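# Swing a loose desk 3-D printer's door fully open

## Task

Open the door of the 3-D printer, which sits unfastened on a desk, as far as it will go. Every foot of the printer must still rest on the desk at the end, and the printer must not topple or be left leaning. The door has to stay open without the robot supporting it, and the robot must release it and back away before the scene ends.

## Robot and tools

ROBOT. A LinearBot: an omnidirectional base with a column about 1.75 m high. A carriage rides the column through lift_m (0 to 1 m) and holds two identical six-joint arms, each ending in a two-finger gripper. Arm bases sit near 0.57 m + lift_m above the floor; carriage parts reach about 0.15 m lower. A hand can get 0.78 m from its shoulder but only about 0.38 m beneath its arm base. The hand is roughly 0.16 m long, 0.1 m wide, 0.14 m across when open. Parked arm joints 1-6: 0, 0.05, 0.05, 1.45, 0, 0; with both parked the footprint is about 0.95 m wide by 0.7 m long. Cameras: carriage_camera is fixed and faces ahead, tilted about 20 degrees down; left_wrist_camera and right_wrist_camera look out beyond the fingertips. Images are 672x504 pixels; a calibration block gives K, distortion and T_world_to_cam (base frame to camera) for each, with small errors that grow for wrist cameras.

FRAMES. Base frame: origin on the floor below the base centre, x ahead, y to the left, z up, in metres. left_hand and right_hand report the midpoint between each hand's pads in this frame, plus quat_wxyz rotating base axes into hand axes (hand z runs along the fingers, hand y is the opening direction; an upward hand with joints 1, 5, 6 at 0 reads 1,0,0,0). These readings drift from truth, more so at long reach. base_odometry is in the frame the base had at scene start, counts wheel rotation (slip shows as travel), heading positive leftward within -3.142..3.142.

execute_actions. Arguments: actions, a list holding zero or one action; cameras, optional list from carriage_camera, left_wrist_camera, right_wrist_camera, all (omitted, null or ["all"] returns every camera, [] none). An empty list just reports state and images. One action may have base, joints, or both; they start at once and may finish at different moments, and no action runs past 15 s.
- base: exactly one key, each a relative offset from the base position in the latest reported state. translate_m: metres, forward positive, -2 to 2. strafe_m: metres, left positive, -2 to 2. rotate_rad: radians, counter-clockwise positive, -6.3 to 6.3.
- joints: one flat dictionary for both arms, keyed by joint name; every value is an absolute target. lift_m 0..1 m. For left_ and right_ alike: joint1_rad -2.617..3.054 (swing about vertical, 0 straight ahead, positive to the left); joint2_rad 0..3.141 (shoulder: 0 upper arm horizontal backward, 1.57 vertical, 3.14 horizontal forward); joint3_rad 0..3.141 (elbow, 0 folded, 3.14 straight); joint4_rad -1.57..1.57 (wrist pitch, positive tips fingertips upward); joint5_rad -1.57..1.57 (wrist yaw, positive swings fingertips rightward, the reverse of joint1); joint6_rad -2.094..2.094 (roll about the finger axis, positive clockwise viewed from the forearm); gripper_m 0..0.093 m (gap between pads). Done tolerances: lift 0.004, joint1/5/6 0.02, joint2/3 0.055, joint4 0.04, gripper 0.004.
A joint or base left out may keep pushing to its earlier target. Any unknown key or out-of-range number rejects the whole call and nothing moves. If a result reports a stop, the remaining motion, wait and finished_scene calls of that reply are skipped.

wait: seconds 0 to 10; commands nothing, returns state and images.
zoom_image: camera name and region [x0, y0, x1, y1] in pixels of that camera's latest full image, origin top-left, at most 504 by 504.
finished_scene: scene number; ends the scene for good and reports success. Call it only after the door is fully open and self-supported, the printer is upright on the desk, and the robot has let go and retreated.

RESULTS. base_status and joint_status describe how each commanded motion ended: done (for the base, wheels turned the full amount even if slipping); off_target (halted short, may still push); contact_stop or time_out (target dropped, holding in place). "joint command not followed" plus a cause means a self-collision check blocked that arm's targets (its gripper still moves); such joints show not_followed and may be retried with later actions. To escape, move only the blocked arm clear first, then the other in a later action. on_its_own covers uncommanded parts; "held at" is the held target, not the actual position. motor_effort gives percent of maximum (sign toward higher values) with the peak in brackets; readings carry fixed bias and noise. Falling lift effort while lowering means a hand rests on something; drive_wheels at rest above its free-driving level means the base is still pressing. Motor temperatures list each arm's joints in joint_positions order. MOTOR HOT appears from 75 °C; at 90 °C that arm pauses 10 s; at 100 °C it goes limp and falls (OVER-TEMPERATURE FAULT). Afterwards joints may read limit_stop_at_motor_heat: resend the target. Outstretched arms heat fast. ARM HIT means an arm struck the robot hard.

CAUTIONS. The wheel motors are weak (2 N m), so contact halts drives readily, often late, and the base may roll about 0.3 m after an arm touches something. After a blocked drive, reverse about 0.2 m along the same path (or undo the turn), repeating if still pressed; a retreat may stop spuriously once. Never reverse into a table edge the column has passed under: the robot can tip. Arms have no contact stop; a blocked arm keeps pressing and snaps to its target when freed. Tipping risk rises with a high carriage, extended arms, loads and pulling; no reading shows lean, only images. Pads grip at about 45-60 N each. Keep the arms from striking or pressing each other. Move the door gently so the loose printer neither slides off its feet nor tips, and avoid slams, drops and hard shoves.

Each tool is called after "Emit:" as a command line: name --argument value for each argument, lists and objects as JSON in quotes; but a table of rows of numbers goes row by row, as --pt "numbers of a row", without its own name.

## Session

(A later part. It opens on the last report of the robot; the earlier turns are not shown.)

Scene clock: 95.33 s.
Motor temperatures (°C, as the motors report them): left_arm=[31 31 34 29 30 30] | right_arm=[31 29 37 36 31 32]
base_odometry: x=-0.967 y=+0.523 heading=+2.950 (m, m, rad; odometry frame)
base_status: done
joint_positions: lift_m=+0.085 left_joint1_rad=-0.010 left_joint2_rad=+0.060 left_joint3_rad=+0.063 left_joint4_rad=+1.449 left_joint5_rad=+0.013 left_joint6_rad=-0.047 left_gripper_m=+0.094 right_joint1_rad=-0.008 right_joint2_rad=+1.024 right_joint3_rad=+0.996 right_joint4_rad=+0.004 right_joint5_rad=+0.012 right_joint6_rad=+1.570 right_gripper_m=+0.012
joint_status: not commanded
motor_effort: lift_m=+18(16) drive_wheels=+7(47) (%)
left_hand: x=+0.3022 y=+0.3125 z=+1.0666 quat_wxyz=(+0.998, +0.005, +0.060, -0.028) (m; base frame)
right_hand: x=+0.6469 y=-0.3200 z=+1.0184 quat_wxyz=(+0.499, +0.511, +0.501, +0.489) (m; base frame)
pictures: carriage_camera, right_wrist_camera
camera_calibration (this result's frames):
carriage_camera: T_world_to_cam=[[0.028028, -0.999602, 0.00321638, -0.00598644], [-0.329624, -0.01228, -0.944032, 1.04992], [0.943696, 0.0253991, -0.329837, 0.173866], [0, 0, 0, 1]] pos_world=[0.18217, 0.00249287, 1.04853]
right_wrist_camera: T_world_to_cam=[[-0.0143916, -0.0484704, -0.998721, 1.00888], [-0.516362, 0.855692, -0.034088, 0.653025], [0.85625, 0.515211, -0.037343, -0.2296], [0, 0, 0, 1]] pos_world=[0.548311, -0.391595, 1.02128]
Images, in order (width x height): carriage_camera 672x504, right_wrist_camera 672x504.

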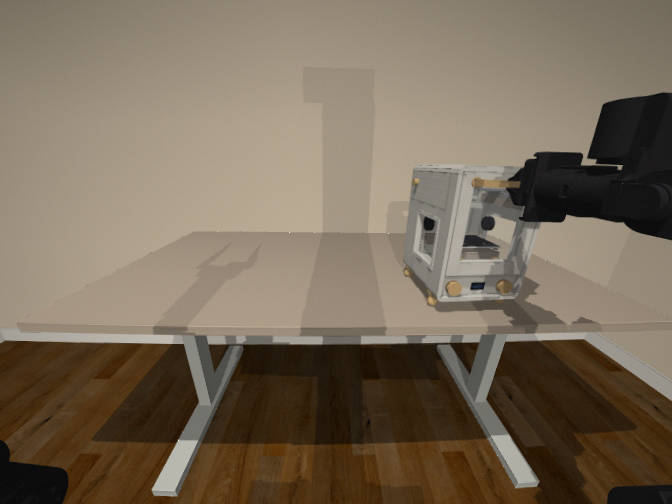

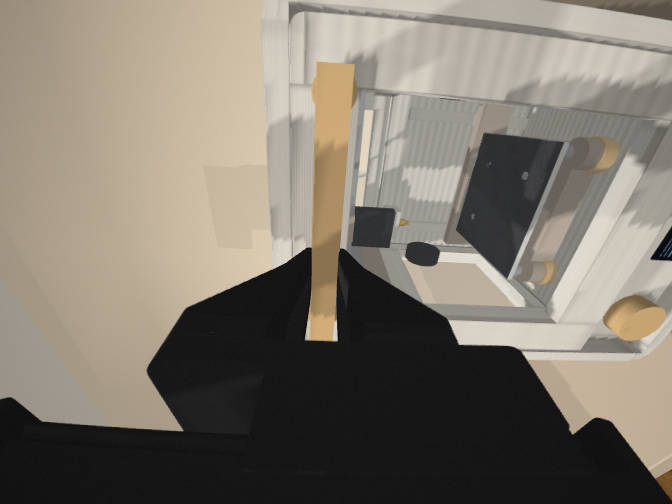

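Emit:
zoom_image --camera "carriage_camera" --region '[390,150,570,320]'

Emit:
execute_actions --actions '[{"joints":{"lift_m":0.105}}]' --cameras '["carriage_camera","right_wrist_camera"]'

Region (390, 150, 570, 320) of carriage_camera's 672x504 image, scaled by 2.800, with more detail than that image has.

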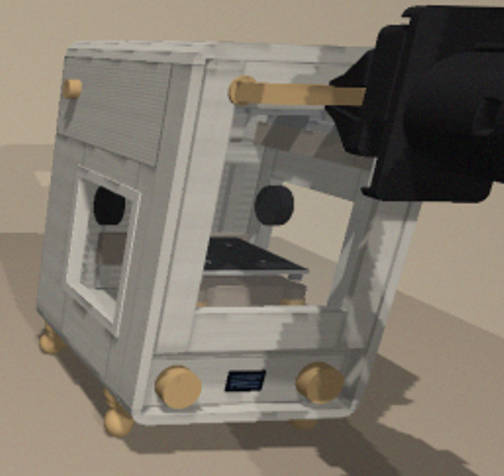

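Scene clock: 99.97 s.
Motor temperatures (°C, as the motors report them): left_arm=[31 31 34 29 30 30] | right_arm=[31 30 37 37 31 32]
base_odometry: x=-0.967 y=+0.523 heading=+2.950 (m, m, rad; odometry frame)
base_status: not commanded
joint_positions: lift_m=+0.105 left_joint1_rad=-0.010 left_joint2_rad=+0.060 left_joint3_rad=+0.061 left_joint4_rad=+1.449 left_joint5_rad=+0.013 left_joint6_rad=-0.047 left_gripper_m=+0.094 right_joint1_rad=-0.008 right_joint2_rad=+1.024 right_joint3_rad=+0.987 right_joint4_rad=-0.050 right_joint5_rad=+0.012 right_joint6_rad=+1.570 right_gripper_m=+0.012
joint_status: all done
motor_effort: lift_m=+16(23) drive_wheels=+7(7) (%)
left_hand: x=+0.3027 y=+0.3124 z=+1.0855 quat_wxyz=(+0.998, +0.005, +0.060, -0.028) (m; base frame)
right_hand: x=+0.6465 y=-0.3200 z=+1.0203 quat_wxyz=(+0.483, +0.526, +0.517, +0.473) (m; base frame)
pictures: carriage_camera, right_wrist_camera
camera_calibration (this result's frames):
carriage_camera: T_world_to_cam=[[0.028028, -0.999602, 0.00321638, -0.00604882], [-0.329624, -0.01228, -0.944032, 1.06823], [0.943696, 0.0253991, -0.329837, 0.180263], [0, 0, 0, 1]] pos_world=[0.18217, 0.00249287, 1.06792]
right_wrist_camera: T_world_to_cam=[[-0.0768034, -0.047968, -0.995892, 1.04837], [-0.517469, 0.855701, -0.00130825, 0.620151], [0.852248, 0.515243, -0.0905427, -0.172309], [0, 0, 0, 1]] pos_world=[0.548277, -0.391595, 1.02927]
Images, in order (width x height): carriage_camera 672x504, right_wrist_camera 672x504.

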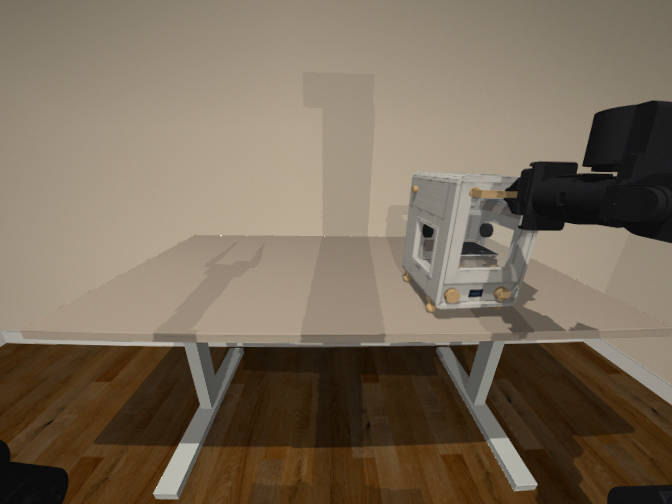

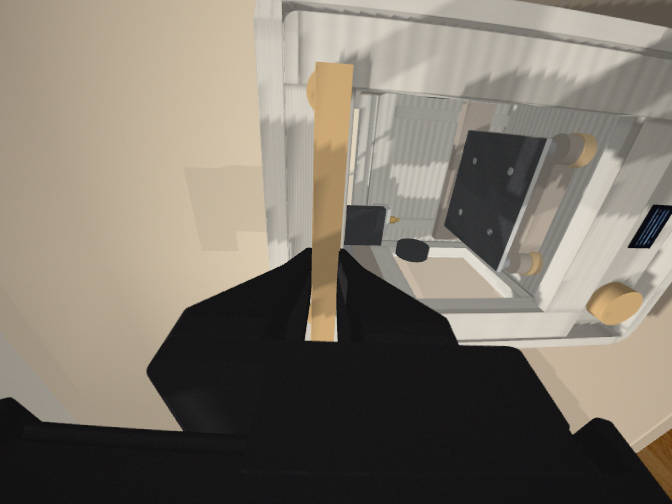

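Emit:
execute_actions --actions '[{"joints":{"lift_m":0.05}}]' --cameras '[]'

Emit:
execute_actions --actions '[{"base":{"translate_m":-0.03}}]' --cameras '["carriage_camera","right_wrist_camera"]'

Scene clock: 110.17 s.
Motor temperatures (°C, as the motors report them): left_arm=[31 31 34 29 30 30] | right_arm=[31 30 38 38 31 32]
base_odometry: x=-0.967 y=+0.523 heading=+2.950 (m, m, rad; odometry frame)
base_status: not commanded
joint_positions: lift_m=+0.050 left_joint1_rad=-0.010 left_joint2_rad=+0.059 left_joint3_rad=+0.058 left_joint4_rad=+1.449 left_joint5_rad=+0.013 left_joint6_rad=-0.047 left_gripper_m=+0.094 right_joint1_rad=-0.008 right_joint2_rad=+1.015 right_joint3_rad=+1.010 right_joint4_rad=+0.092 right_joint5_rad=+0.014 right_joint6_rad=+1.574 right_gripper_m=+0.012
joint_status: all done
motor_effort: lift_m=+17(17) drive_wheels=+7(8) (%)
left_hand: x=+0.3032 y=+0.3124 z=+1.0305 quat_wxyz=(+0.998, +0.005, +0.061, -0.028) (m; base frame)
right_hand: x=+0.6426 y=-0.3204 z=+1.0153 quat_wxyz=(+0.526, +0.484, +0.472, +0.516) (m; base frame)
pictures: none
No camera images: the call's "cameras" was empty. Leave "cameras" out to get every camera's image.

Scene clock: 111.13 s.
Motor temperatures (°C, as the motors report them): left_arm=[31 31 34 29 30 30] | right_arm=[31 30 38 38 31 32]
base_odometry: x=-0.938 y=+0.517 heading=+2.950 (m, m, rad; odometry frame)
base_status: done
joint_positions: lift_m=+0.050 left_joint1_rad=-0.010 left_joint2_rad=+0.059 left_joint3_rad=+0.058 left_joint4_rad=+1.449 left_joint5_rad=+0.013 left_joint6_rad=-0.047 left_gripper_m=+0.094 right_joint1_rad=-0.008 right_joint2_rad=+1.015 right_joint3_rad=+1.010 right_joint4_rad=+0.074 right_joint5_rad=+0.019 right_joint6_rad=+1.575 right_gripper_m=+0.012
joint_status: not commanded
motor_effort: lift_m=+18(12) drive_wheels=+9(55) (%)
left_hand: x=+0.3033 y=+0.3124 z=+1.0305 quat_wxyz=(+0.998, +0.005, +0.061, -0.028) (m; base frame)
right_hand: x=+0.6429 y=-0.3212 z=+1.0111 quat_wxyz=(+0.522, +0.490, +0.475, +0.511) (m; base frame)
pictures: carriage_camera, right_wrist_camera
camera_calibration (this result's frames):
carriage_camera: T_world_to_cam=[[0.028028, -0.999602, 0.00321638, -0.00587415], [-0.329624, -0.01228, -0.944032, 1.01696], [0.943696, 0.0253991, -0.329837, 0.162351], [0, 0, 0, 1]] pos_world=[0.18217, 0.00249287, 1.01362]
right_wrist_camera: T_world_to_cam=[[0.0790659, -0.0443415, -0.995883, 0.939795], [-0.505276, 0.859391, -0.0783795, 0.690529], [0.859328, 0.509392, 0.0455439, -0.313503], [0, 0, 0, 1]] pos_world=[0.544004, -0.392067, 1.00433]
Images, in order (width x height): carriage_camera 672x504, right_wrist_camera 672x504.

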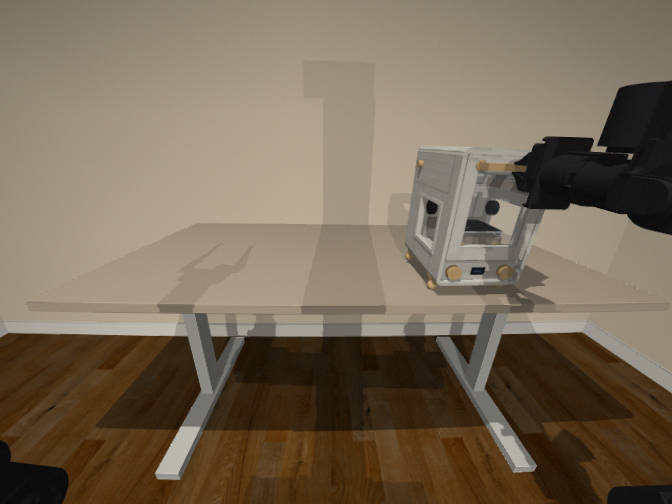

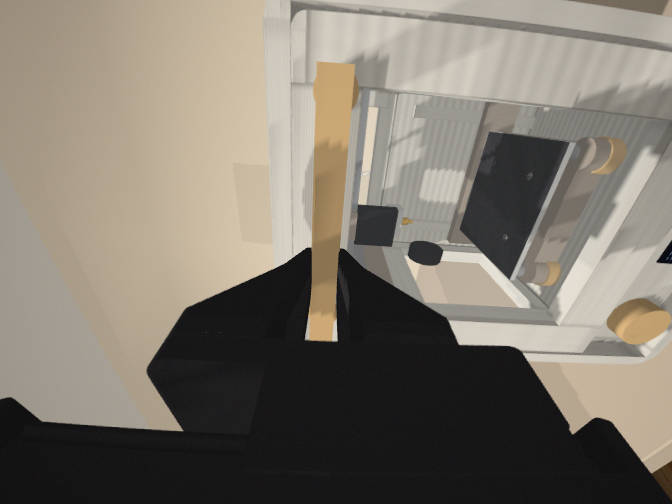

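Emit:
execute_actions --actions '[{"base":{"translate_m":0.16},"joints":{"lift_m":0.085}}]' --cameras '[]'

Emit:
execute_actions --actions '[{"joints":{"right_gripper_m":0.093}}]' --cameras '[]'

Emit:
execute_actions --actions '[{"base":{"translate_m":-0.15}}]' --cameras '[]'

Emit:
execute_actions --actions '[{"base":{"strafe_m":-0.13},"joints":{"right_joint1_rad":0.3,"right_joint2_rad":1.0,"right_joint3_rad":1.0,"right_joint4_rad":0,"left_joint1_rad":-0.7,"left_joint2_rad":1.9,"left_joint3_rad":2.2,"left_joint4_rad":-1.3}}]'

Scene clock: 121.57 s.
Motor temperatures (°C, as the motors report them): left_arm=[31 31 34 29 30 30] | right_arm=[31 30 37 37 31 32]
base_odometry: x=-1.095 y=+0.548 heading=+2.951 (m, m, rad; odometry frame)
base_status: done
joint_positions: lift_m=+0.085 left_joint1_rad=-0.010 left_joint2_rad=+0.059 left_joint3_rad=+0.058 left_joint4_rad=+1.449 left_joint5_rad=+0.013 left_joint6_rad=-0.047 left_gripper_m=+0.094 right_joint1_rad=-0.008 right_joint2_rad=+0.984 right_joint3_rad=+0.999 right_joint4_rad=-0.055 right_joint5_rad=+0.013 right_joint6_rad=+1.575 right_gripper_m=+0.012
joint_status: all done
motor_effort: lift_m=+16(21) drive_wheels=+8(48) (%)
left_hand: x=+0.3033 y=+0.3124 z=+1.0648 quat_wxyz=(+0.998, +0.005, +0.061, -0.028) (m; base frame)
right_hand: x=+0.6353 y=-0.3202 z=+1.0192 quat_wxyz=(+0.494, +0.516, +0.504, +0.486) (m; base frame)
pictures: none
No camera images: the call's "cameras" was empty. Leave "cameras" out to get every camera's image.

Scene clock: 122.30 s.
Motor temperatures (°C, as the motors report them): left_arm=[31 31 34 29 30 30] | right_arm=[31 30 37 38 31 32]
base_odometry: x=-1.095 y=+0.548 heading=+2.951 (m, m, rad; odometry frame)
base_status: not commanded
joint_positions: lift_m=+0.085 left_joint1_rad=-0.010 left_joint2_rad=+0.059 left_joint3_rad=+0.058 left_joint4_rad=+1.449 left_joint5_rad=+0.013 left_joint6_rad=-0.047 left_gripper_m=+0.094 right_joint1_rad=-0.008 right_joint2_rad=+0.988 right_joint3_rad=+0.999 right_joint4_rad=-0.029 right_joint5_rad=+0.012 right_joint6_rad=+1.575 right_gripper_m=+0.093
joint_status: all done
motor_effort: lift_m=+19(17) drive_wheels=+7(8) (%)
left_hand: x=+0.3033 y=+0.3124 z=+1.0648 quat_wxyz=(+0.998, +0.005, +0.061, -0.028) (m; base frame)
right_hand: x=+0.6364 y=-0.3201 z=+1.0243 quat_wxyz=(+0.500, +0.511, +0.498, +0.491) (m; base frame)
pictures: none
No camera images: the call's "cameras" was empty. Leave "cameras" out to get every camera's image.

Scene clock: 124.23 s.
Motor temperatures (°C, as the motors report them): left_arm=[31 31 34 29 30 30] | right_arm=[31 30 38 38 31 32]
base_odometry: x=-0.948 y=+0.519 heading=+2.951 (m, m, rad; odometry frame)
base_status: done
joint_positions: lift_m=+0.085 left_joint1_rad=-0.010 left_joint2_rad=+0.059 left_joint3_rad=+0.058 left_joint4_rad=+1.448 left_joint5_rad=+0.013 left_joint6_rad=-0.047 left_gripper_m=+0.094 right_joint1_rad=-0.008 right_joint2_rad=+0.992 right_joint3_rad=+0.999 right_joint4_rad=-0.024 right_joint5_rad=+0.011 right_joint6_rad=+1.575 right_gripper_m=+0.093
joint_status: not commanded
motor_effort: lift_m=+19(21) drive_wheels=-3(44) (%)
left_hand: x=+0.3035 y=+0.3124 z=+1.0648 quat_wxyz=(+0.998, +0.005, +0.062, -0.028) (m; base frame)
right_hand: x=+0.6376 y=-0.3199 z=+1.0240 quat_wxyz=(+0.500, +0.510, +0.498, +0.492) (m; base frame)
pictures: none
No camera images: the call's "cameras" was empty. Leave "cameras" out to get every camera's image.

Scene clock: 126.43 s.
Motor temperatures (°C, as the motors report them): left_arm=[31 32 34 29 30 30] | right_arm=[31 30 38 38 31 32]
base_odometry: x=-0.923 y=+0.647 heading=+2.951 (m, m, rad; odometry frame)
base_status: done
joint_positions: lift_m=+0.085 left_joint1_rad=-0.697 left_joint2_rad=+1.892 left_joint3_rad=+2.194 left_joint4_rad=-1.286 left_joint5_rad=+0.013 left_joint6_rad=-0.047 left_gripper_m=+0.094 right_joint1_rad=+0.294 right_joint2_rad=+0.992 right_joint3_rad=+0.999 right_joint4_rad=-0.024 right_joint5_rad=+0.007 right_joint6_rad=+1.575 right_gripper_m=+0.093
joint_status: all done
motor_effort: lift_m=+20(22) drive_wheels=-5(38) (%)
left_hand: x=+0.6196 y=+0.0209 z=+0.9212 quat_wxyz=(+0.267, +0.308, +0.907, -0.111) (m; base frame)
right_hand: x=+0.6223 y=-0.2101 z=+1.0240 quat_wxyz=(+0.419, +0.428, +0.570, +0.562) (m; base frame)
pictures: carriage_camera, left_wrist_camera, right_wrist_camera
camera_calibration (this result's frames):
carriage_camera: T_world_to_cam=[[0.028028, -0.999602, 0.00321638, -0.00598454], [-0.329624, -0.01228, -0.944032, 1.04936], [0.943696, 0.0253991, -0.329837, 0.173671], [0, 0, 0, 1]] pos_world=[0.18217, 0.00249287, 1.04794]
left_wrist_camera: T_world_to_cam=[[-0.586407, -0.809035, 0.0398646, 0.338562], [-0.808311, 0.587655, 0.0359764, 0.461995], [-0.0525328, -0.0111262, -0.998557, 1.07464], [0, 0, 0, 1]] pos_world=[0.628425, 0.0143713, 1.04297]
right_wrist_camera: T_world_to_cam=[[0.0067663, -0.0434809, -0.999031, 1.00766], [-0.750347, 0.660178, -0.033815, 0.650758], [0.661009, 0.749849, -0.0281588, -0.103543], [0, 0, 0, 1]] pos_world=[0.549919, -0.308161, 1.02578]
Images, in order (width x height): carriage_camera 672x504, left_wrist_camera 672x504, right_wrist_camera 672x504.

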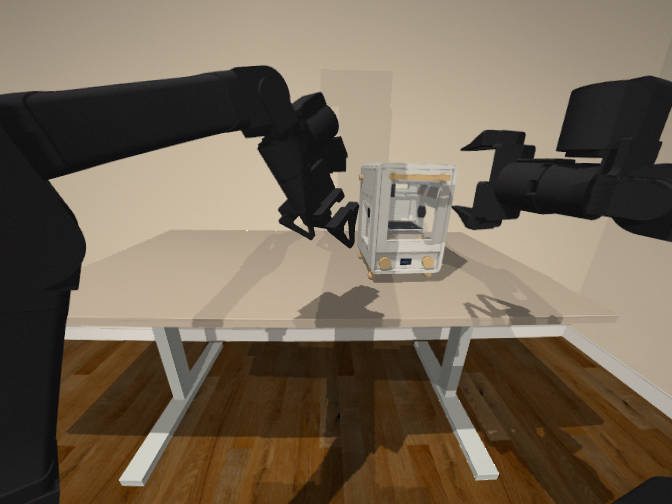

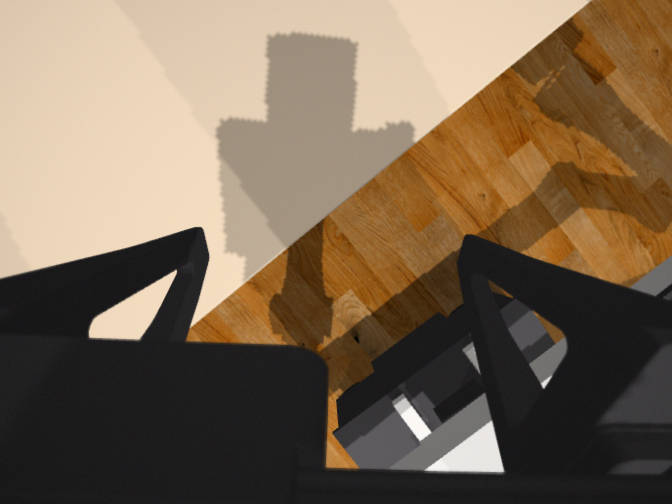

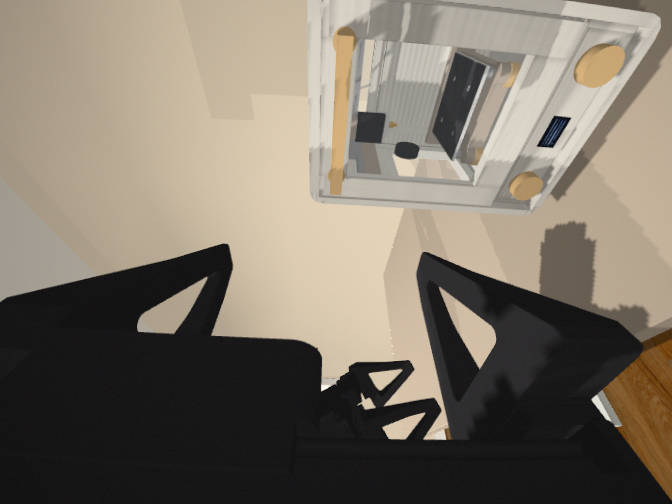

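Emit:
execute_actions --actions '[{"joints":{"left_joint1_rad":-0.83,"left_joint2_rad":1.9,"left_joint3_rad":2.6,"left_joint4_rad":-1.3,"left_gripper_m":0.0}}]' --cameras '["carriage_camera"]'

Scene clock: 137.83 s.
Motor temperatures (°C, as the motors report them): left_arm=[31 34 35 30 30 30] | right_arm=[31 29 38 39 31 32]
base_odometry: x=-0.923 y=+0.647 heading=+2.951 (m, m, rad; odometry frame)
base_status: not commanded
joint_positions: lift_m=+0.085 left_joint1_rad=-0.838 left_joint2_rad=+1.898 left_joint3_rad=+2.593 left_joint4_rad=-1.290 left_joint5_rad=+0.015 left_joint6_rad=-0.047 left_gripper_m=+0.000 right_joint1_rad=+0.294 right_joint2_rad=+0.992 right_joint3_rad=+0.999 right_joint4_rad=-0.024 right_joint5_rad=+0.007 right_joint6_rad=+1.575 right_gripper_m=+0.093
joint_status: all done
motor_effort: lift_m=+16(22) drive_wheels=-4(4) (%)
left_hand: x=+0.5762 y=-0.0272 z=+1.0606 quat_wxyz=(+0.421, +0.344, +0.814, -0.207) (m; base frame)
right_hand: x=+0.6223 y=-0.2101 z=+1.0240 quat_wxyz=(+0.419, +0.428, +0.570, +0.562) (m; base frame)
pictures: carriage_camera
camera_calibration (this result's frames):
carriage_camera: T_world_to_cam=[[0.028028, -0.999602, 0.00321638, -0.00598454], [-0.329624, -0.01228, -0.944032, 1.04936], [0.943696, 0.0253991, -0.329837, 0.173671], [0, 0, 0, 1]] pos_world=[0.18217, 0.00249287, 1.04793]
Images, in order (width x height): carriage_camera 672x504.

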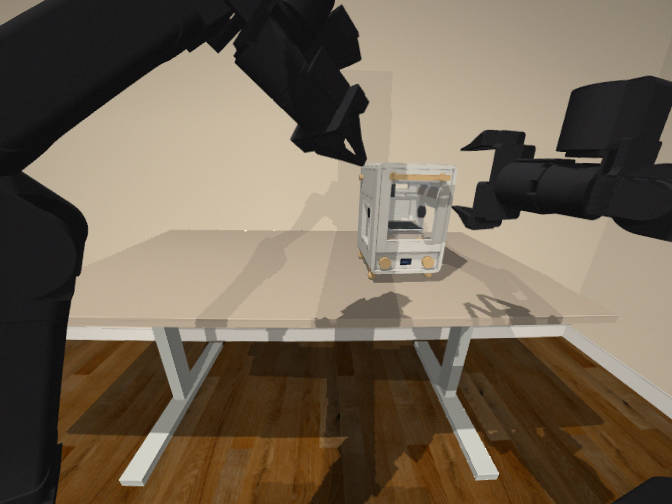

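Emit:
execute_actions --actions '[{"base":{"strafe_m":-0.1},"joints":{"left_joint1_rad":-0.71,"left_joint2_rad":2.1,"left_joint3_rad":2.9,"left_joint4_rad":-1.05,"right_joint1_rad":0.5}}]' --cameras '[]'

Emit:
execute_actions --actions '[{"base":{"translate_m":0.2}}]'

Scene clock: 151.33 s.
Motor temperatures (°C, as the motors report them): left_arm=[31 36 35 33 30 30] | right_arm=[31 29 38 40 31 32]
base_odometry: x=-0.904 y=+0.745 heading=+2.950 (m, m, rad; odometry frame)
base_status: done
joint_positions: lift_m=+0.085 left_joint1_rad=-0.705 left_joint2_rad=+2.100 left_joint3_rad=+2.892 left_joint4_rad=-1.050 left_joint5_rad=+0.012 left_joint6_rad=-0.047 left_gripper_m=+0.000 right_joint1_rad=+0.494 right_joint2_rad=+0.992 right_joint3_rad=+0.999 right_joint4_rad=-0.023 right_joint5_rad=+0.006 right_joint6_rad=+1.575 right_gripper_m=+0.093
joint_status: all done
motor_effort: lift_m=+21(19) drive_wheels=-5(40) (%)
left_hand: x=+0.6667 y=-0.0237 z=+1.1272 quat_wxyz=(+0.566, +0.260, +0.748, -0.228) (m; base frame)
right_hand: x=+0.5944 y=-0.1423 z=+1.0243 quat_wxyz=(+0.360, +0.368, +0.610, +0.602) (m; base frame)
pictures: none
No camera images: the call's "cameras" was empty. Leave "cameras" out to get every camera's image.

Scene clock: 153.40 s.
Motor temperatures (°C, as the motors report them): left_arm=[31 36 36 33 30 30] | right_arm=[31 29 38 41 31 32]
base_odometry: x=-1.100 y=+0.783 heading=+2.949 (m, m, rad; odometry frame)
base_status: done
joint_positions: lift_m=+0.085 left_joint1_rad=-0.706 left_joint2_rad=+2.100 left_joint3_rad=+2.892 left_joint4_rad=-1.049 left_joint5_rad=+0.012 left_joint6_rad=-0.047 left_gripper_m=+0.000 right_joint1_rad=+0.494 right_joint2_rad=+0.992 right_joint3_rad=+0.999 right_joint4_rad=-0.021 right_joint5_rad=+0.006 right_joint6_rad=+1.575 right_gripper_m=+0.093
joint_status: not commanded
motor_effort: lift_m=+23(20) drive_wheels=-8(42) (%)
left_hand: x=+0.6663 y=-0.0242 z=+1.1273 quat_wxyz=(+0.566, +0.260, +0.748, -0.229) (m; base frame)
right_hand: x=+0.5944 y=-0.1423 z=+1.0248 quat_wxyz=(+0.360, +0.368, +0.610, +0.603) (m; base frame)
pictures: carriage_camera, left_wrist_camera, right_wrist_camera
camera_calibration (this result's frames):
carriage_camera: T_world_to_cam=[[0.028028, -0.999602, 0.00321638, -0.00598454], [-0.329624, -0.01228, -0.944032, 1.04936], [0.943696, 0.0253991, -0.329837, 0.173672], [0, 0, 0, 1]] pos_world=[0.18217, 0.00249287, 1.04794]
left_wrist_camera: T_world_to_cam=[[-0.626764, -0.775516, 0.0757763, 0.308447], [-0.629467, 0.446598, -0.635862, 1.15363], [0.45928, -0.446234, -0.768074, 0.670983], [0, 0, 0, 1]] pos_world=[0.611326, 0.0234119, 1.22554]
right_wrist_camera: T_world_to_cam=[[0.0180034, -0.0397855, -0.999046, 1.00542], [-0.867161, 0.496768, -0.0354098, 0.632839], [0.497703, 0.866971, -0.0255569, -0.0248518], [0, 0, 0, 1]] pos_world=[0.543041, -0.252828, 1.02623]
Images, in order (width x height): carriage_camera 672x504, left_wrist_camera 672x504, right_wrist_camera 672x504.

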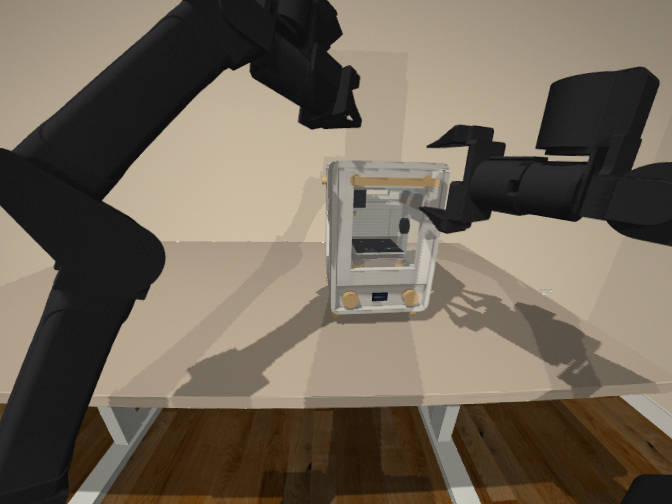

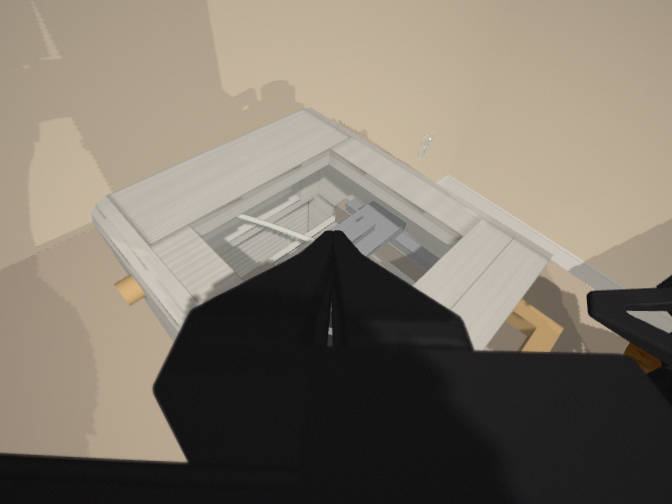

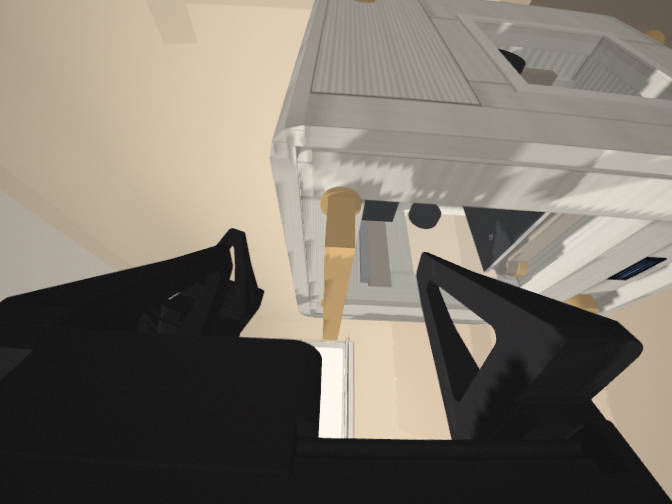

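Emit:
execute_actions --actions '[{"base":{"translate_m":0.04}}]' --cameras '[]'

Emit:
execute_actions --actions '[{"joints":{"left_joint1_rad":-0.73,"left_joint2_rad":2.22,"left_joint3_rad":3.0}}]'

Scene clock: 160.67 s.
Motor temperatures (°C, as the motors report them): left_arm=[31 37 36 34 30 30] | right_arm=[31 29 38 41 31 32]
base_odometry: x=-1.139 y=+0.791 heading=+2.949 (m, m, rad; odometry frame)
base_status: done
joint_positions: lift_m=+0.085 left_joint1_rad=-0.707 left_joint2_rad=+2.100 left_joint3_rad=+2.892 left_joint4_rad=-1.048 left_joint5_rad=+0.012 left_joint6_rad=-0.047 left_gripper_m=+0.000 right_joint1_rad=+0.495 right_joint2_rad=+0.988 right_joint3_rad=+0.999 right_joint4_rad=-0.030 right_joint5_rad=-0.007 right_joint6_rad=+1.575 right_gripper_m=+0.093
joint_status: not commanded
motor_effort: lift_m=+20(21) drive_wheels=+8(48) (%)
left_hand: x=+0.6661 y=-0.0248 z=+1.1275 quat_wxyz=(+0.566, +0.260, +0.748, -0.229) (m; base frame)
right_hand: x=+0.5921 y=-0.1404 z=+1.0240 quat_wxyz=(+0.355, +0.365, +0.613, +0.604) (m; base frame)
pictures: none
No camera images: the call's "cameras" was empty. Leave "cameras" out to get every camera's image.

Scene clock: 161.43 s.
Motor temperatures (°C, as the motors report them): left_arm=[31 37 36 34 30 30] | right_arm=[31 29 38 41 31 32]
base_odometry: x=-1.139 y=+0.791 heading=+2.949 (m, m, rad; odometry frame)
base_status: not commanded
joint_positions: lift_m=+0.085 left_joint1_rad=-0.724 left_joint2_rad=+2.222 left_joint3_rad=+2.993 left_joint4_rad=-1.046 left_joint5_rad=+0.012 left_joint6_rad=-0.047 left_gripper_m=+0.000 right_joint1_rad=+0.495 right_joint2_rad=+0.988 right_joint3_rad=+0.999 right_joint4_rad=-0.030 right_joint5_rad=-0.007 right_joint6_rad=+1.575 right_gripper_m=+0.093
joint_status: all done
motor_effort: lift_m=+21(19) drive_wheels=+9(9) (%)
left_hand: x=+0.6826 y=-0.0514 z=+1.1022 quat_wxyz=(+0.557, +0.269, +0.751, -0.231) (m; base frame)
right_hand: x=+0.5921 y=-0.1404 z=+1.0240 quat_wxyz=(+0.355, +0.364, +0.614, +0.604) (m; base frame)
pictures: carriage_camera, left_wrist_camera, right_wrist_camera
camera_calibration (this result's frames):
carriage_camera: T_world_to_cam=[[0.028028, -0.999602, 0.00321638, -0.00598454], [-0.329624, -0.01228, -0.944032, 1.04936], [0.943696, 0.0253991, -0.329837, 0.173672], [0, 0, 0, 1]] pos_world=[0.18217, 0.00249287, 1.04794]
left_wrist_camera: T_world_to_cam=[[-0.639823, -0.764826, 0.0752848, 0.309519], [-0.629808, 0.465678, -0.62168, 1.14567], [0.440419, -0.44518, -0.779645, 0.657791], [0, 0, 0, 1]] pos_world=[0.629886, -0.00394961, 1.20178]
right_wrist_camera: T_world_to_cam=[[0.0144678, -0.0415361, -0.999032, 1.00662], [-0.87441, 0.484079, -0.0327892, 0.629694], [0.484972, 0.874038, -0.029316, -0.0130246], [0, 0, 0, 1]] pos_world=[0.542364, -0.251626, 1.02591]
Images, in order (width x height): carriage_camera 672x504, left_wrist_camera 672x504, right_wrist_camera 672x504.

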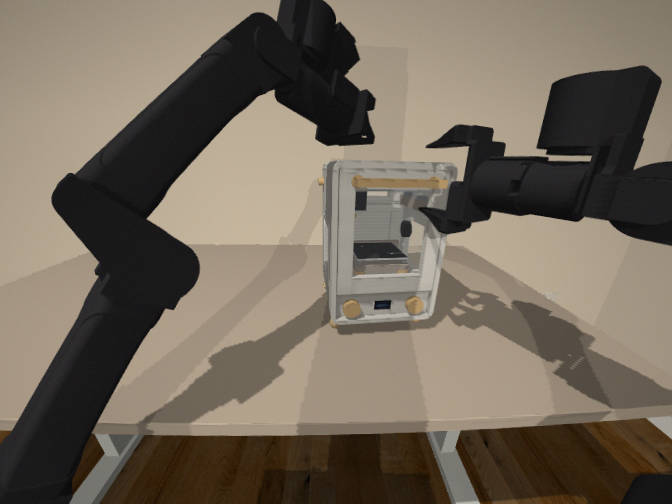

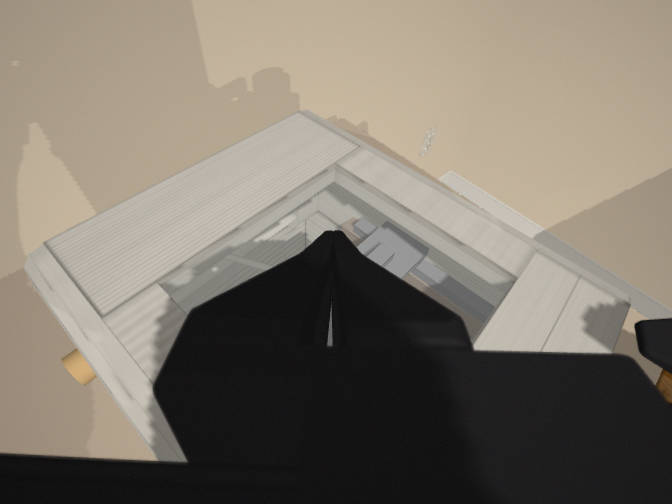

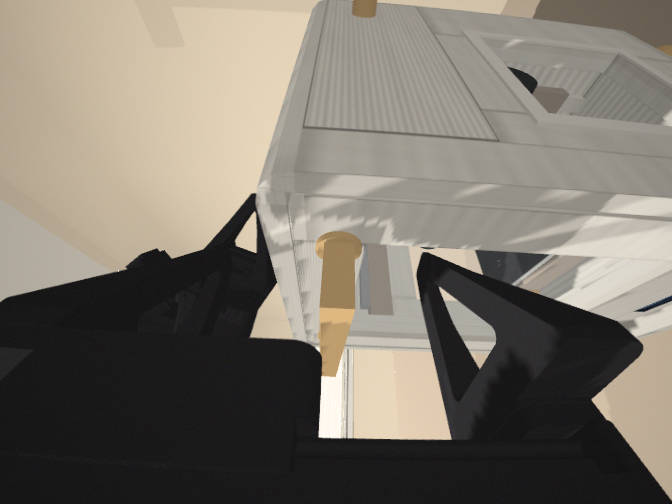

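Emit:
execute_actions --actions '[{"joints":{"right_gripper_m":0.045,"right_joint1_rad":0.56,"lift_m":0.08}}]' --cameras '[]'

Emit:
execute_actions --actions '[{"base":{"translate_m":0.025}}]'

Scene clock: 166.50 s.
Motor temperatures (°C, as the motors report them): left_arm=[31 38 36 35 30 30] | right_arm=[31 29 39 41 31 32]
base_odometry: x=-1.139 y=+0.791 heading=+2.949 (m, m, rad; odometry frame)
base_status: not commanded
joint_positions: lift_m=+0.080 left_joint1_rad=-0.725 left_joint2_rad=+2.221 left_joint3_rad=+2.993 left_joint4_rad=-1.046 left_joint5_rad=+0.013 left_joint6_rad=-0.047 left_gripper_m=+0.000 right_joint1_rad=+0.549 right_joint2_rad=+0.991 right_joint3_rad=+0.999 right_joint4_rad=+0.000 right_joint5_rad=+0.007 right_joint6_rad=+1.576 right_gripper_m=+0.045
joint_status: all done
motor_effort: lift_m=+16(17) drive_wheels=+7(9) (%)
left_hand: x=+0.6822 y=-0.0513 z=+1.0987 quat_wxyz=(+0.558, +0.269, +0.750, -0.232) (m; base frame)
right_hand: x=+0.5843 y=-0.1251 z=+1.0260 quat_wxyz=(+0.348, +0.348, +0.612, +0.619) (m; base frame)
pictures: none
No camera images: the call's "cameras" was empty. Leave "cameras" out to get every camera's image.

Scene clock: 167.43 s.
Motor temperatures (°C, as the motors report them): left_arm=[31 39 36 35 30 30] | right_arm=[31 29 39 41 31 32]
base_odometry: x=-1.164 y=+0.796 heading=+2.948 (m, m, rad; odometry frame)
base_status: done
joint_positions: lift_m=+0.080 left_joint1_rad=-0.727 left_joint2_rad=+2.221 left_joint3_rad=+2.993 left_joint4_rad=-1.045 left_joint5_rad=+0.013 left_joint6_rad=-0.047 left_gripper_m=+0.000 right_joint1_rad=+0.556 right_joint2_rad=+0.979 right_joint3_rad=+0.999 right_joint4_rad=-0.012 right_joint5_rad=-0.015 right_joint6_rad=+1.576 right_gripper_m=+0.045
joint_status: not commanded
motor_effort: lift_m=+14(16) drive_wheels=+11(50) (%)
left_hand: x=+0.6815 y=-0.0521 z=+1.0987 quat_wxyz=(+0.558, +0.269, +0.750, -0.232) (m; base frame)
right_hand: x=+0.5782 y=-0.1215 z=+1.0271 quat_wxyz=(+0.339, +0.339, +0.617, +0.624) (m; base frame)
pictures: carriage_camera, left_wrist_camera, right_wrist_camera
camera_calibration (this result's frames):
carriage_camera: T_world_to_cam=[[0.028028, -0.999602, 0.00321638, -0.00597043], [-0.329624, -0.01228, -0.944032, 1.04522], [0.943696, 0.0253991, -0.329837, 0.172225], [0, 0, 0, 1]] pos_world=[0.18217, 0.00249287, 1.04355]
left_wrist_camera: T_world_to_cam=[[-0.641975, -0.763004, 0.0754502, 0.309852], [-0.627547, 0.466354, -0.623457, 1.14358], [0.440514, -0.447593, -0.778208, 0.653443], [0, 0, 0, 1]] pos_world=[0.628717, -0.00441789, 1.19811]
right_wrist_camera: T_world_to_cam=[[0.0394391, -0.0256103, -0.998894, 0.997996], [-0.904519, 0.423881, -0.0465807, 0.632751], [0.424605, 0.905356, -0.00644752, -0.00743734], [0, 0, 0, 1]] pos_world=[0.536133, -0.235919, 1.02632]
Images, in order (width x height): carriage_camera 672x504, left_wrist_camera 672x504, right_wrist_camera 672x504.

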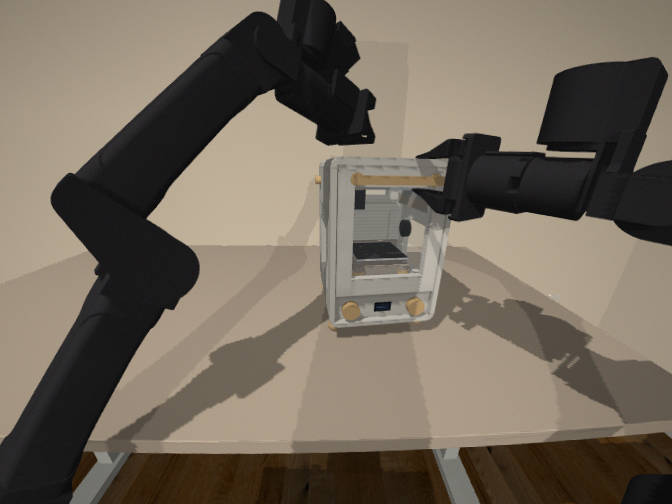

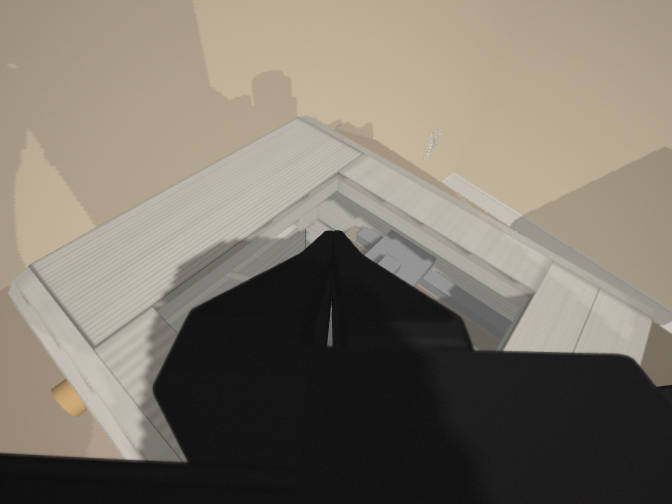

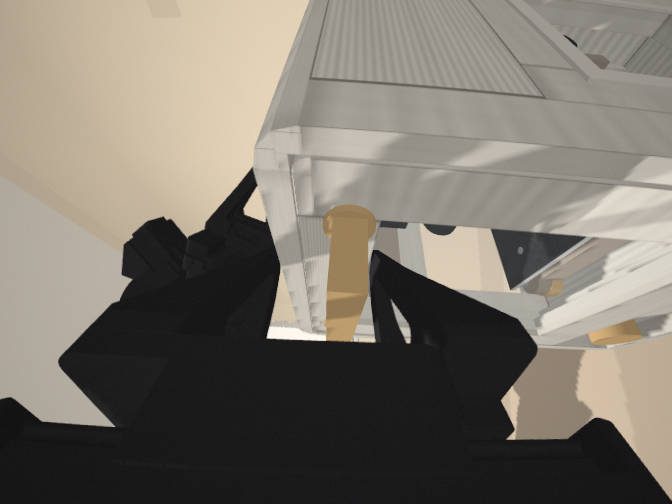

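Emit:
execute_actions --actions '[{"joints":{"right_gripper_m":0.0,"left_joint2_rad":2.4,"left_joint3_rad":2.993,"left_joint4_rad":-1.15}}]'

Scene clock: 171.03 s.
Motor temperatures (°C, as the motors report them): left_arm=[31 39 36 35 30 30] | right_arm=[31 29 39 41 31 32]
base_odometry: x=-1.164 y=+0.796 heading=+2.948 (m, m, rad; odometry frame)
base_status: not commanded
joint_positions: lift_m=+0.080 left_joint1_rad=-0.727 left_joint2_rad=+2.314 left_joint3_rad=+3.024 left_joint4_rad=-0.988 left_joint5_rad=+0.007 left_joint6_rad=-0.018 left_gripper_m=+0.000 right_joint1_rad=+0.556 right_joint2_rad=+0.979 right_joint3_rad=+0.999 right_joint4_rad=-0.010 right_joint5_rad=-0.014 right_joint6_rad=+1.578 right_gripper_m=+0.041
joint_status: left_joint2_rad off_target (ended at +2.314, target +2.400); left_joint4_rad off_target (ended at -0.988, target -1.150); right_gripper_m off_target (ended at +0.041, target +0.000); the others done
motor_effort: lift_m=+17(17) drive_wheels=+11(12) (%)
left_hand: x=+0.7057 y=-0.0726 z=+1.0730 quat_wxyz=(+0.560, +0.279, +0.748, -0.222) (m; base frame)
right_hand: x=+0.5783 y=-0.1217 z=+1.0275 quat_wxyz=(+0.339, +0.340, +0.616, +0.625) (m; base frame)
pictures: carriage_camera, left_wrist_camera, right_wrist_camera
camera_calibration (this result's frames):
carriage_camera: T_world_to_cam=[[0.028028, -0.999602, 0.00321638, -0.00597043], [-0.329624, -0.01228, -0.944032, 1.04522], [0.943696, 0.0253991, -0.329837, 0.172225], [0, 0, 0, 1]] pos_world=[0.18217, 0.00249287, 1.04355]
left_wrist_camera: T_world_to_cam=[[-0.645062, -0.762748, 0.0459405, 0.34556], [-0.616225, 0.483712, -0.621521, 1.14342], [0.451842, -0.429229, -0.782049, 0.611098], [0, 0, 0, 1]] pos_world=[0.651393, -0.0272108, 1.17269]
right_wrist_camera: T_world_to_cam=[[0.0395845, -0.0223957, -0.998965, 0.998836], [-0.904036, 0.425044, -0.0453519, 0.631536], [0.42562, 0.904896, -0.0034214, -0.0110782], [0, 0, 0, 1]] pos_world=[0.536108, -0.236036, 1.02641]
Images, in order (width x height): carriage_camera 672x504, left_wrist_camera 672x504, right_wrist_camera 672x504.

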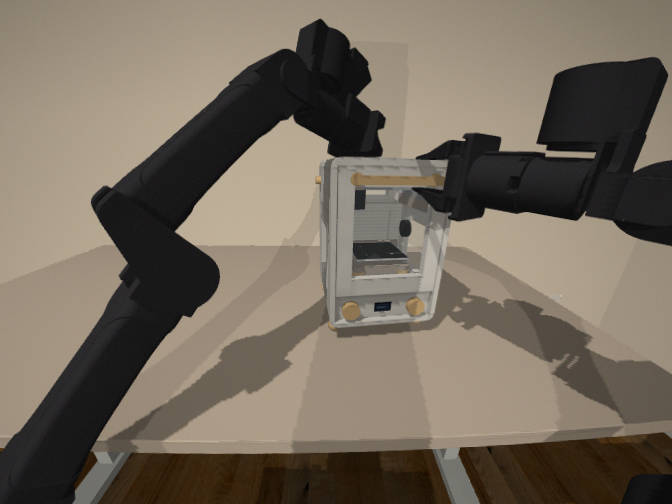

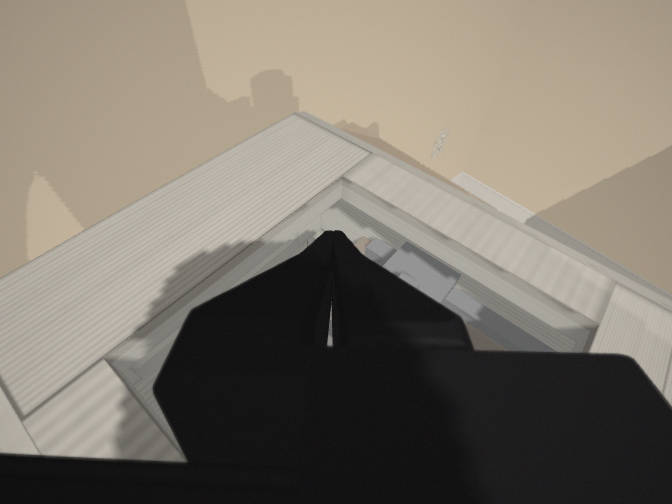

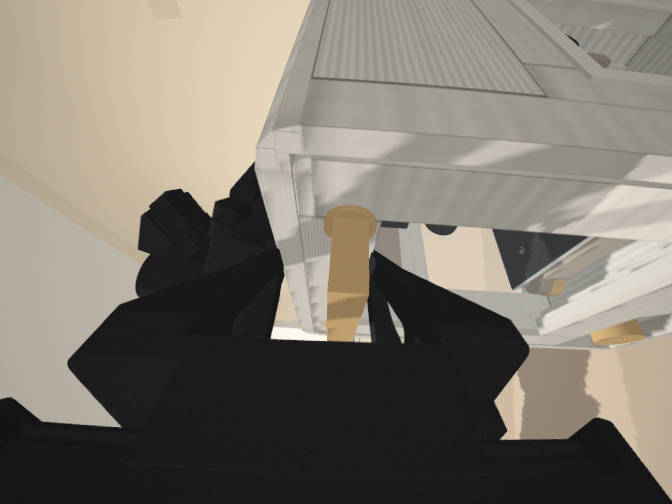

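Emit:
execute_actions --actions '[{"joints":{"right_gripper_m":0.06}}]' --cameras '[]'

Emit:
execute_actions --actions '[{"joints":{"right_joint2_rad":0.93,"right_joint3_rad":0.92,"right_joint4_rad":0.0,"right_joint5_rad":0}}]' --cameras '[]'

Emit:
execute_actions --actions '[{"joints":{"right_gripper_m":0.0}}]' --cameras '["carriage_camera","right_wrist_camera"]'

Scene clock: 176.00 s.
Motor temperatures (°C, as the motors report them): left_arm=[31 38 35 34 30 30] | right_arm=[31 29 39 41 31 32]
base_odometry: x=-1.164 y=+0.796 heading=+2.948 (m, m, rad; odometry frame)
base_status: not commanded
joint_positions: lift_m=+0.080 left_joint1_rad=-0.727 left_joint2_rad=+2.314 left_joint3_rad=+3.024 left_joint4_rad=-0.988 left_joint5_rad=+0.007 left_joint6_rad=-0.017 left_gripper_m=+0.000 right_joint1_rad=+0.556 right_joint2_rad=+0.979 right_joint3_rad=+0.999 right_joint4_rad=-0.003 right_joint5_rad=-0.021 right_joint6_rad=+1.578 right_gripper_m=+0.060
joint_status: all done
motor_effort: lift_m=+17(16) drive_wheels=+12(12) (%)
left_hand: x=+0.7057 y=-0.0726 z=+1.0730 quat_wxyz=(+0.560, +0.279, +0.748, -0.221) (m; base frame)
right_hand: x=+0.5776 y=-0.1208 z=+1.0293 quat_wxyz=(+0.338, +0.337, +0.615, +0.628) (m; base frame)
pictures: none
No camera images: the call's "cameras" was empty. Leave "cameras" out to get every camera's image.

Scene clock: 176.60 s.
Motor temperatures (°C, as the motors report them): left_arm=[31 38 35 34 30 30] | right_arm=[31 29 39 41 31 32]
base_odometry: x=-1.164 y=+0.796 heading=+2.948 (m, m, rad; odometry frame)
base_status: not commanded
joint_positions: lift_m=+0.080 left_joint1_rad=-0.728 left_joint2_rad=+2.314 left_joint3_rad=+3.024 left_joint4_rad=-0.988 left_joint5_rad=+0.006 left_joint6_rad=-0.015 left_gripper_m=+0.000 right_joint1_rad=+0.556 right_joint2_rad=+0.937 right_joint3_rad=+0.932 right_joint4_rad=+0.004 right_joint5_rad=-0.008 right_joint6_rad=+1.578 right_gripper_m=+0.060
joint_status: all done
motor_effort: lift_m=+14(15) drive_wheels=+11(12) (%)
left_hand: x=+0.7055 y=-0.0728 z=+1.0731 quat_wxyz=(+0.560, +0.280, +0.747, -0.221) (m; base frame)
right_hand: x=+0.5725 y=-0.1266 z=+1.0120 quat_wxyz=(+0.339, +0.344, +0.619, +0.620) (m; base frame)
pictures: none
No camera images: the call's "cameras" was empty. Leave "cameras" out to get every camera's image.

Scene clock: 177.23 s.
Motor temperatures (°C, as the motors report them): left_arm=[31 38 35 34 30 30] | right_arm=[31 29 39 41 31 32]
base_odometry: x=-1.164 y=+0.796 heading=+2.948 (m, m, rad; odometry frame)
base_status: not commanded
joint_positions: lift_m=+0.080 left_joint1_rad=-0.728 left_joint2_rad=+2.315 left_joint3_rad=+3.024 left_joint4_rad=-0.987 left_joint5_rad=+0.006 left_joint6_rad=-0.015 left_gripper_m=+0.000 right_joint1_rad=+0.556 right_joint2_rad=+0.937 right_joint3_rad=+0.932 right_joint4_rad=+0.028 right_joint5_rad=-0.006 right_joint6_rad=+1.575 right_gripper_m=+0.012
joint_status: right_gripper_m off_target (ended at +0.012, target +0.000)
motor_effort: lift_m=+17(14) drive_wheels=+10(11) (%)
left_hand: x=+0.7057 y=-0.0730 z=+1.0729 quat_wxyz=(+0.561, +0.280, +0.747, -0.221) (m; base frame)
right_hand: x=+0.5726 y=-0.1268 z=+1.0180 quat_wxyz=(+0.344, +0.339, +0.611, +0.627) (m; base frame)
pictures: carriage_camera, right_wrist_camera
camera_calibration (this result's frames):
carriage_camera: T_world_to_cam=[[0.028028, -0.999602, 0.00321638, -0.00597043], [-0.329624, -0.01228, -0.944032, 1.04522], [0.943696, 0.0253991, -0.329837, 0.172225], [0, 0, 0, 1]] pos_world=[0.18217, 0.00249287, 1.04355]
right_wrist_camera: T_world_to_cam=[[0.0520709, -0.0192365, -0.998458, 0.982168], [-0.899937, 0.432503, -0.0552656, 0.636859], [0.432899, 0.901427, 0.00520917, -0.0174444], [0, 0, 0, 1]] pos_world=[0.529543, -0.240825, 1.01594]
Images, in order (width x height): carriage_camera 672x504, right_wrist_camera 672x504.

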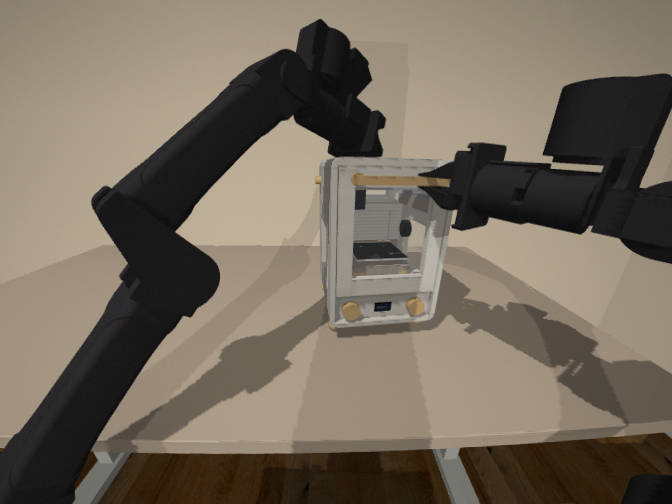

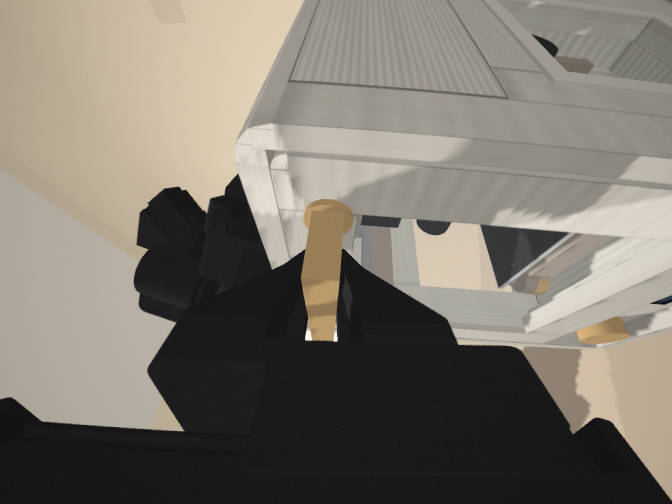

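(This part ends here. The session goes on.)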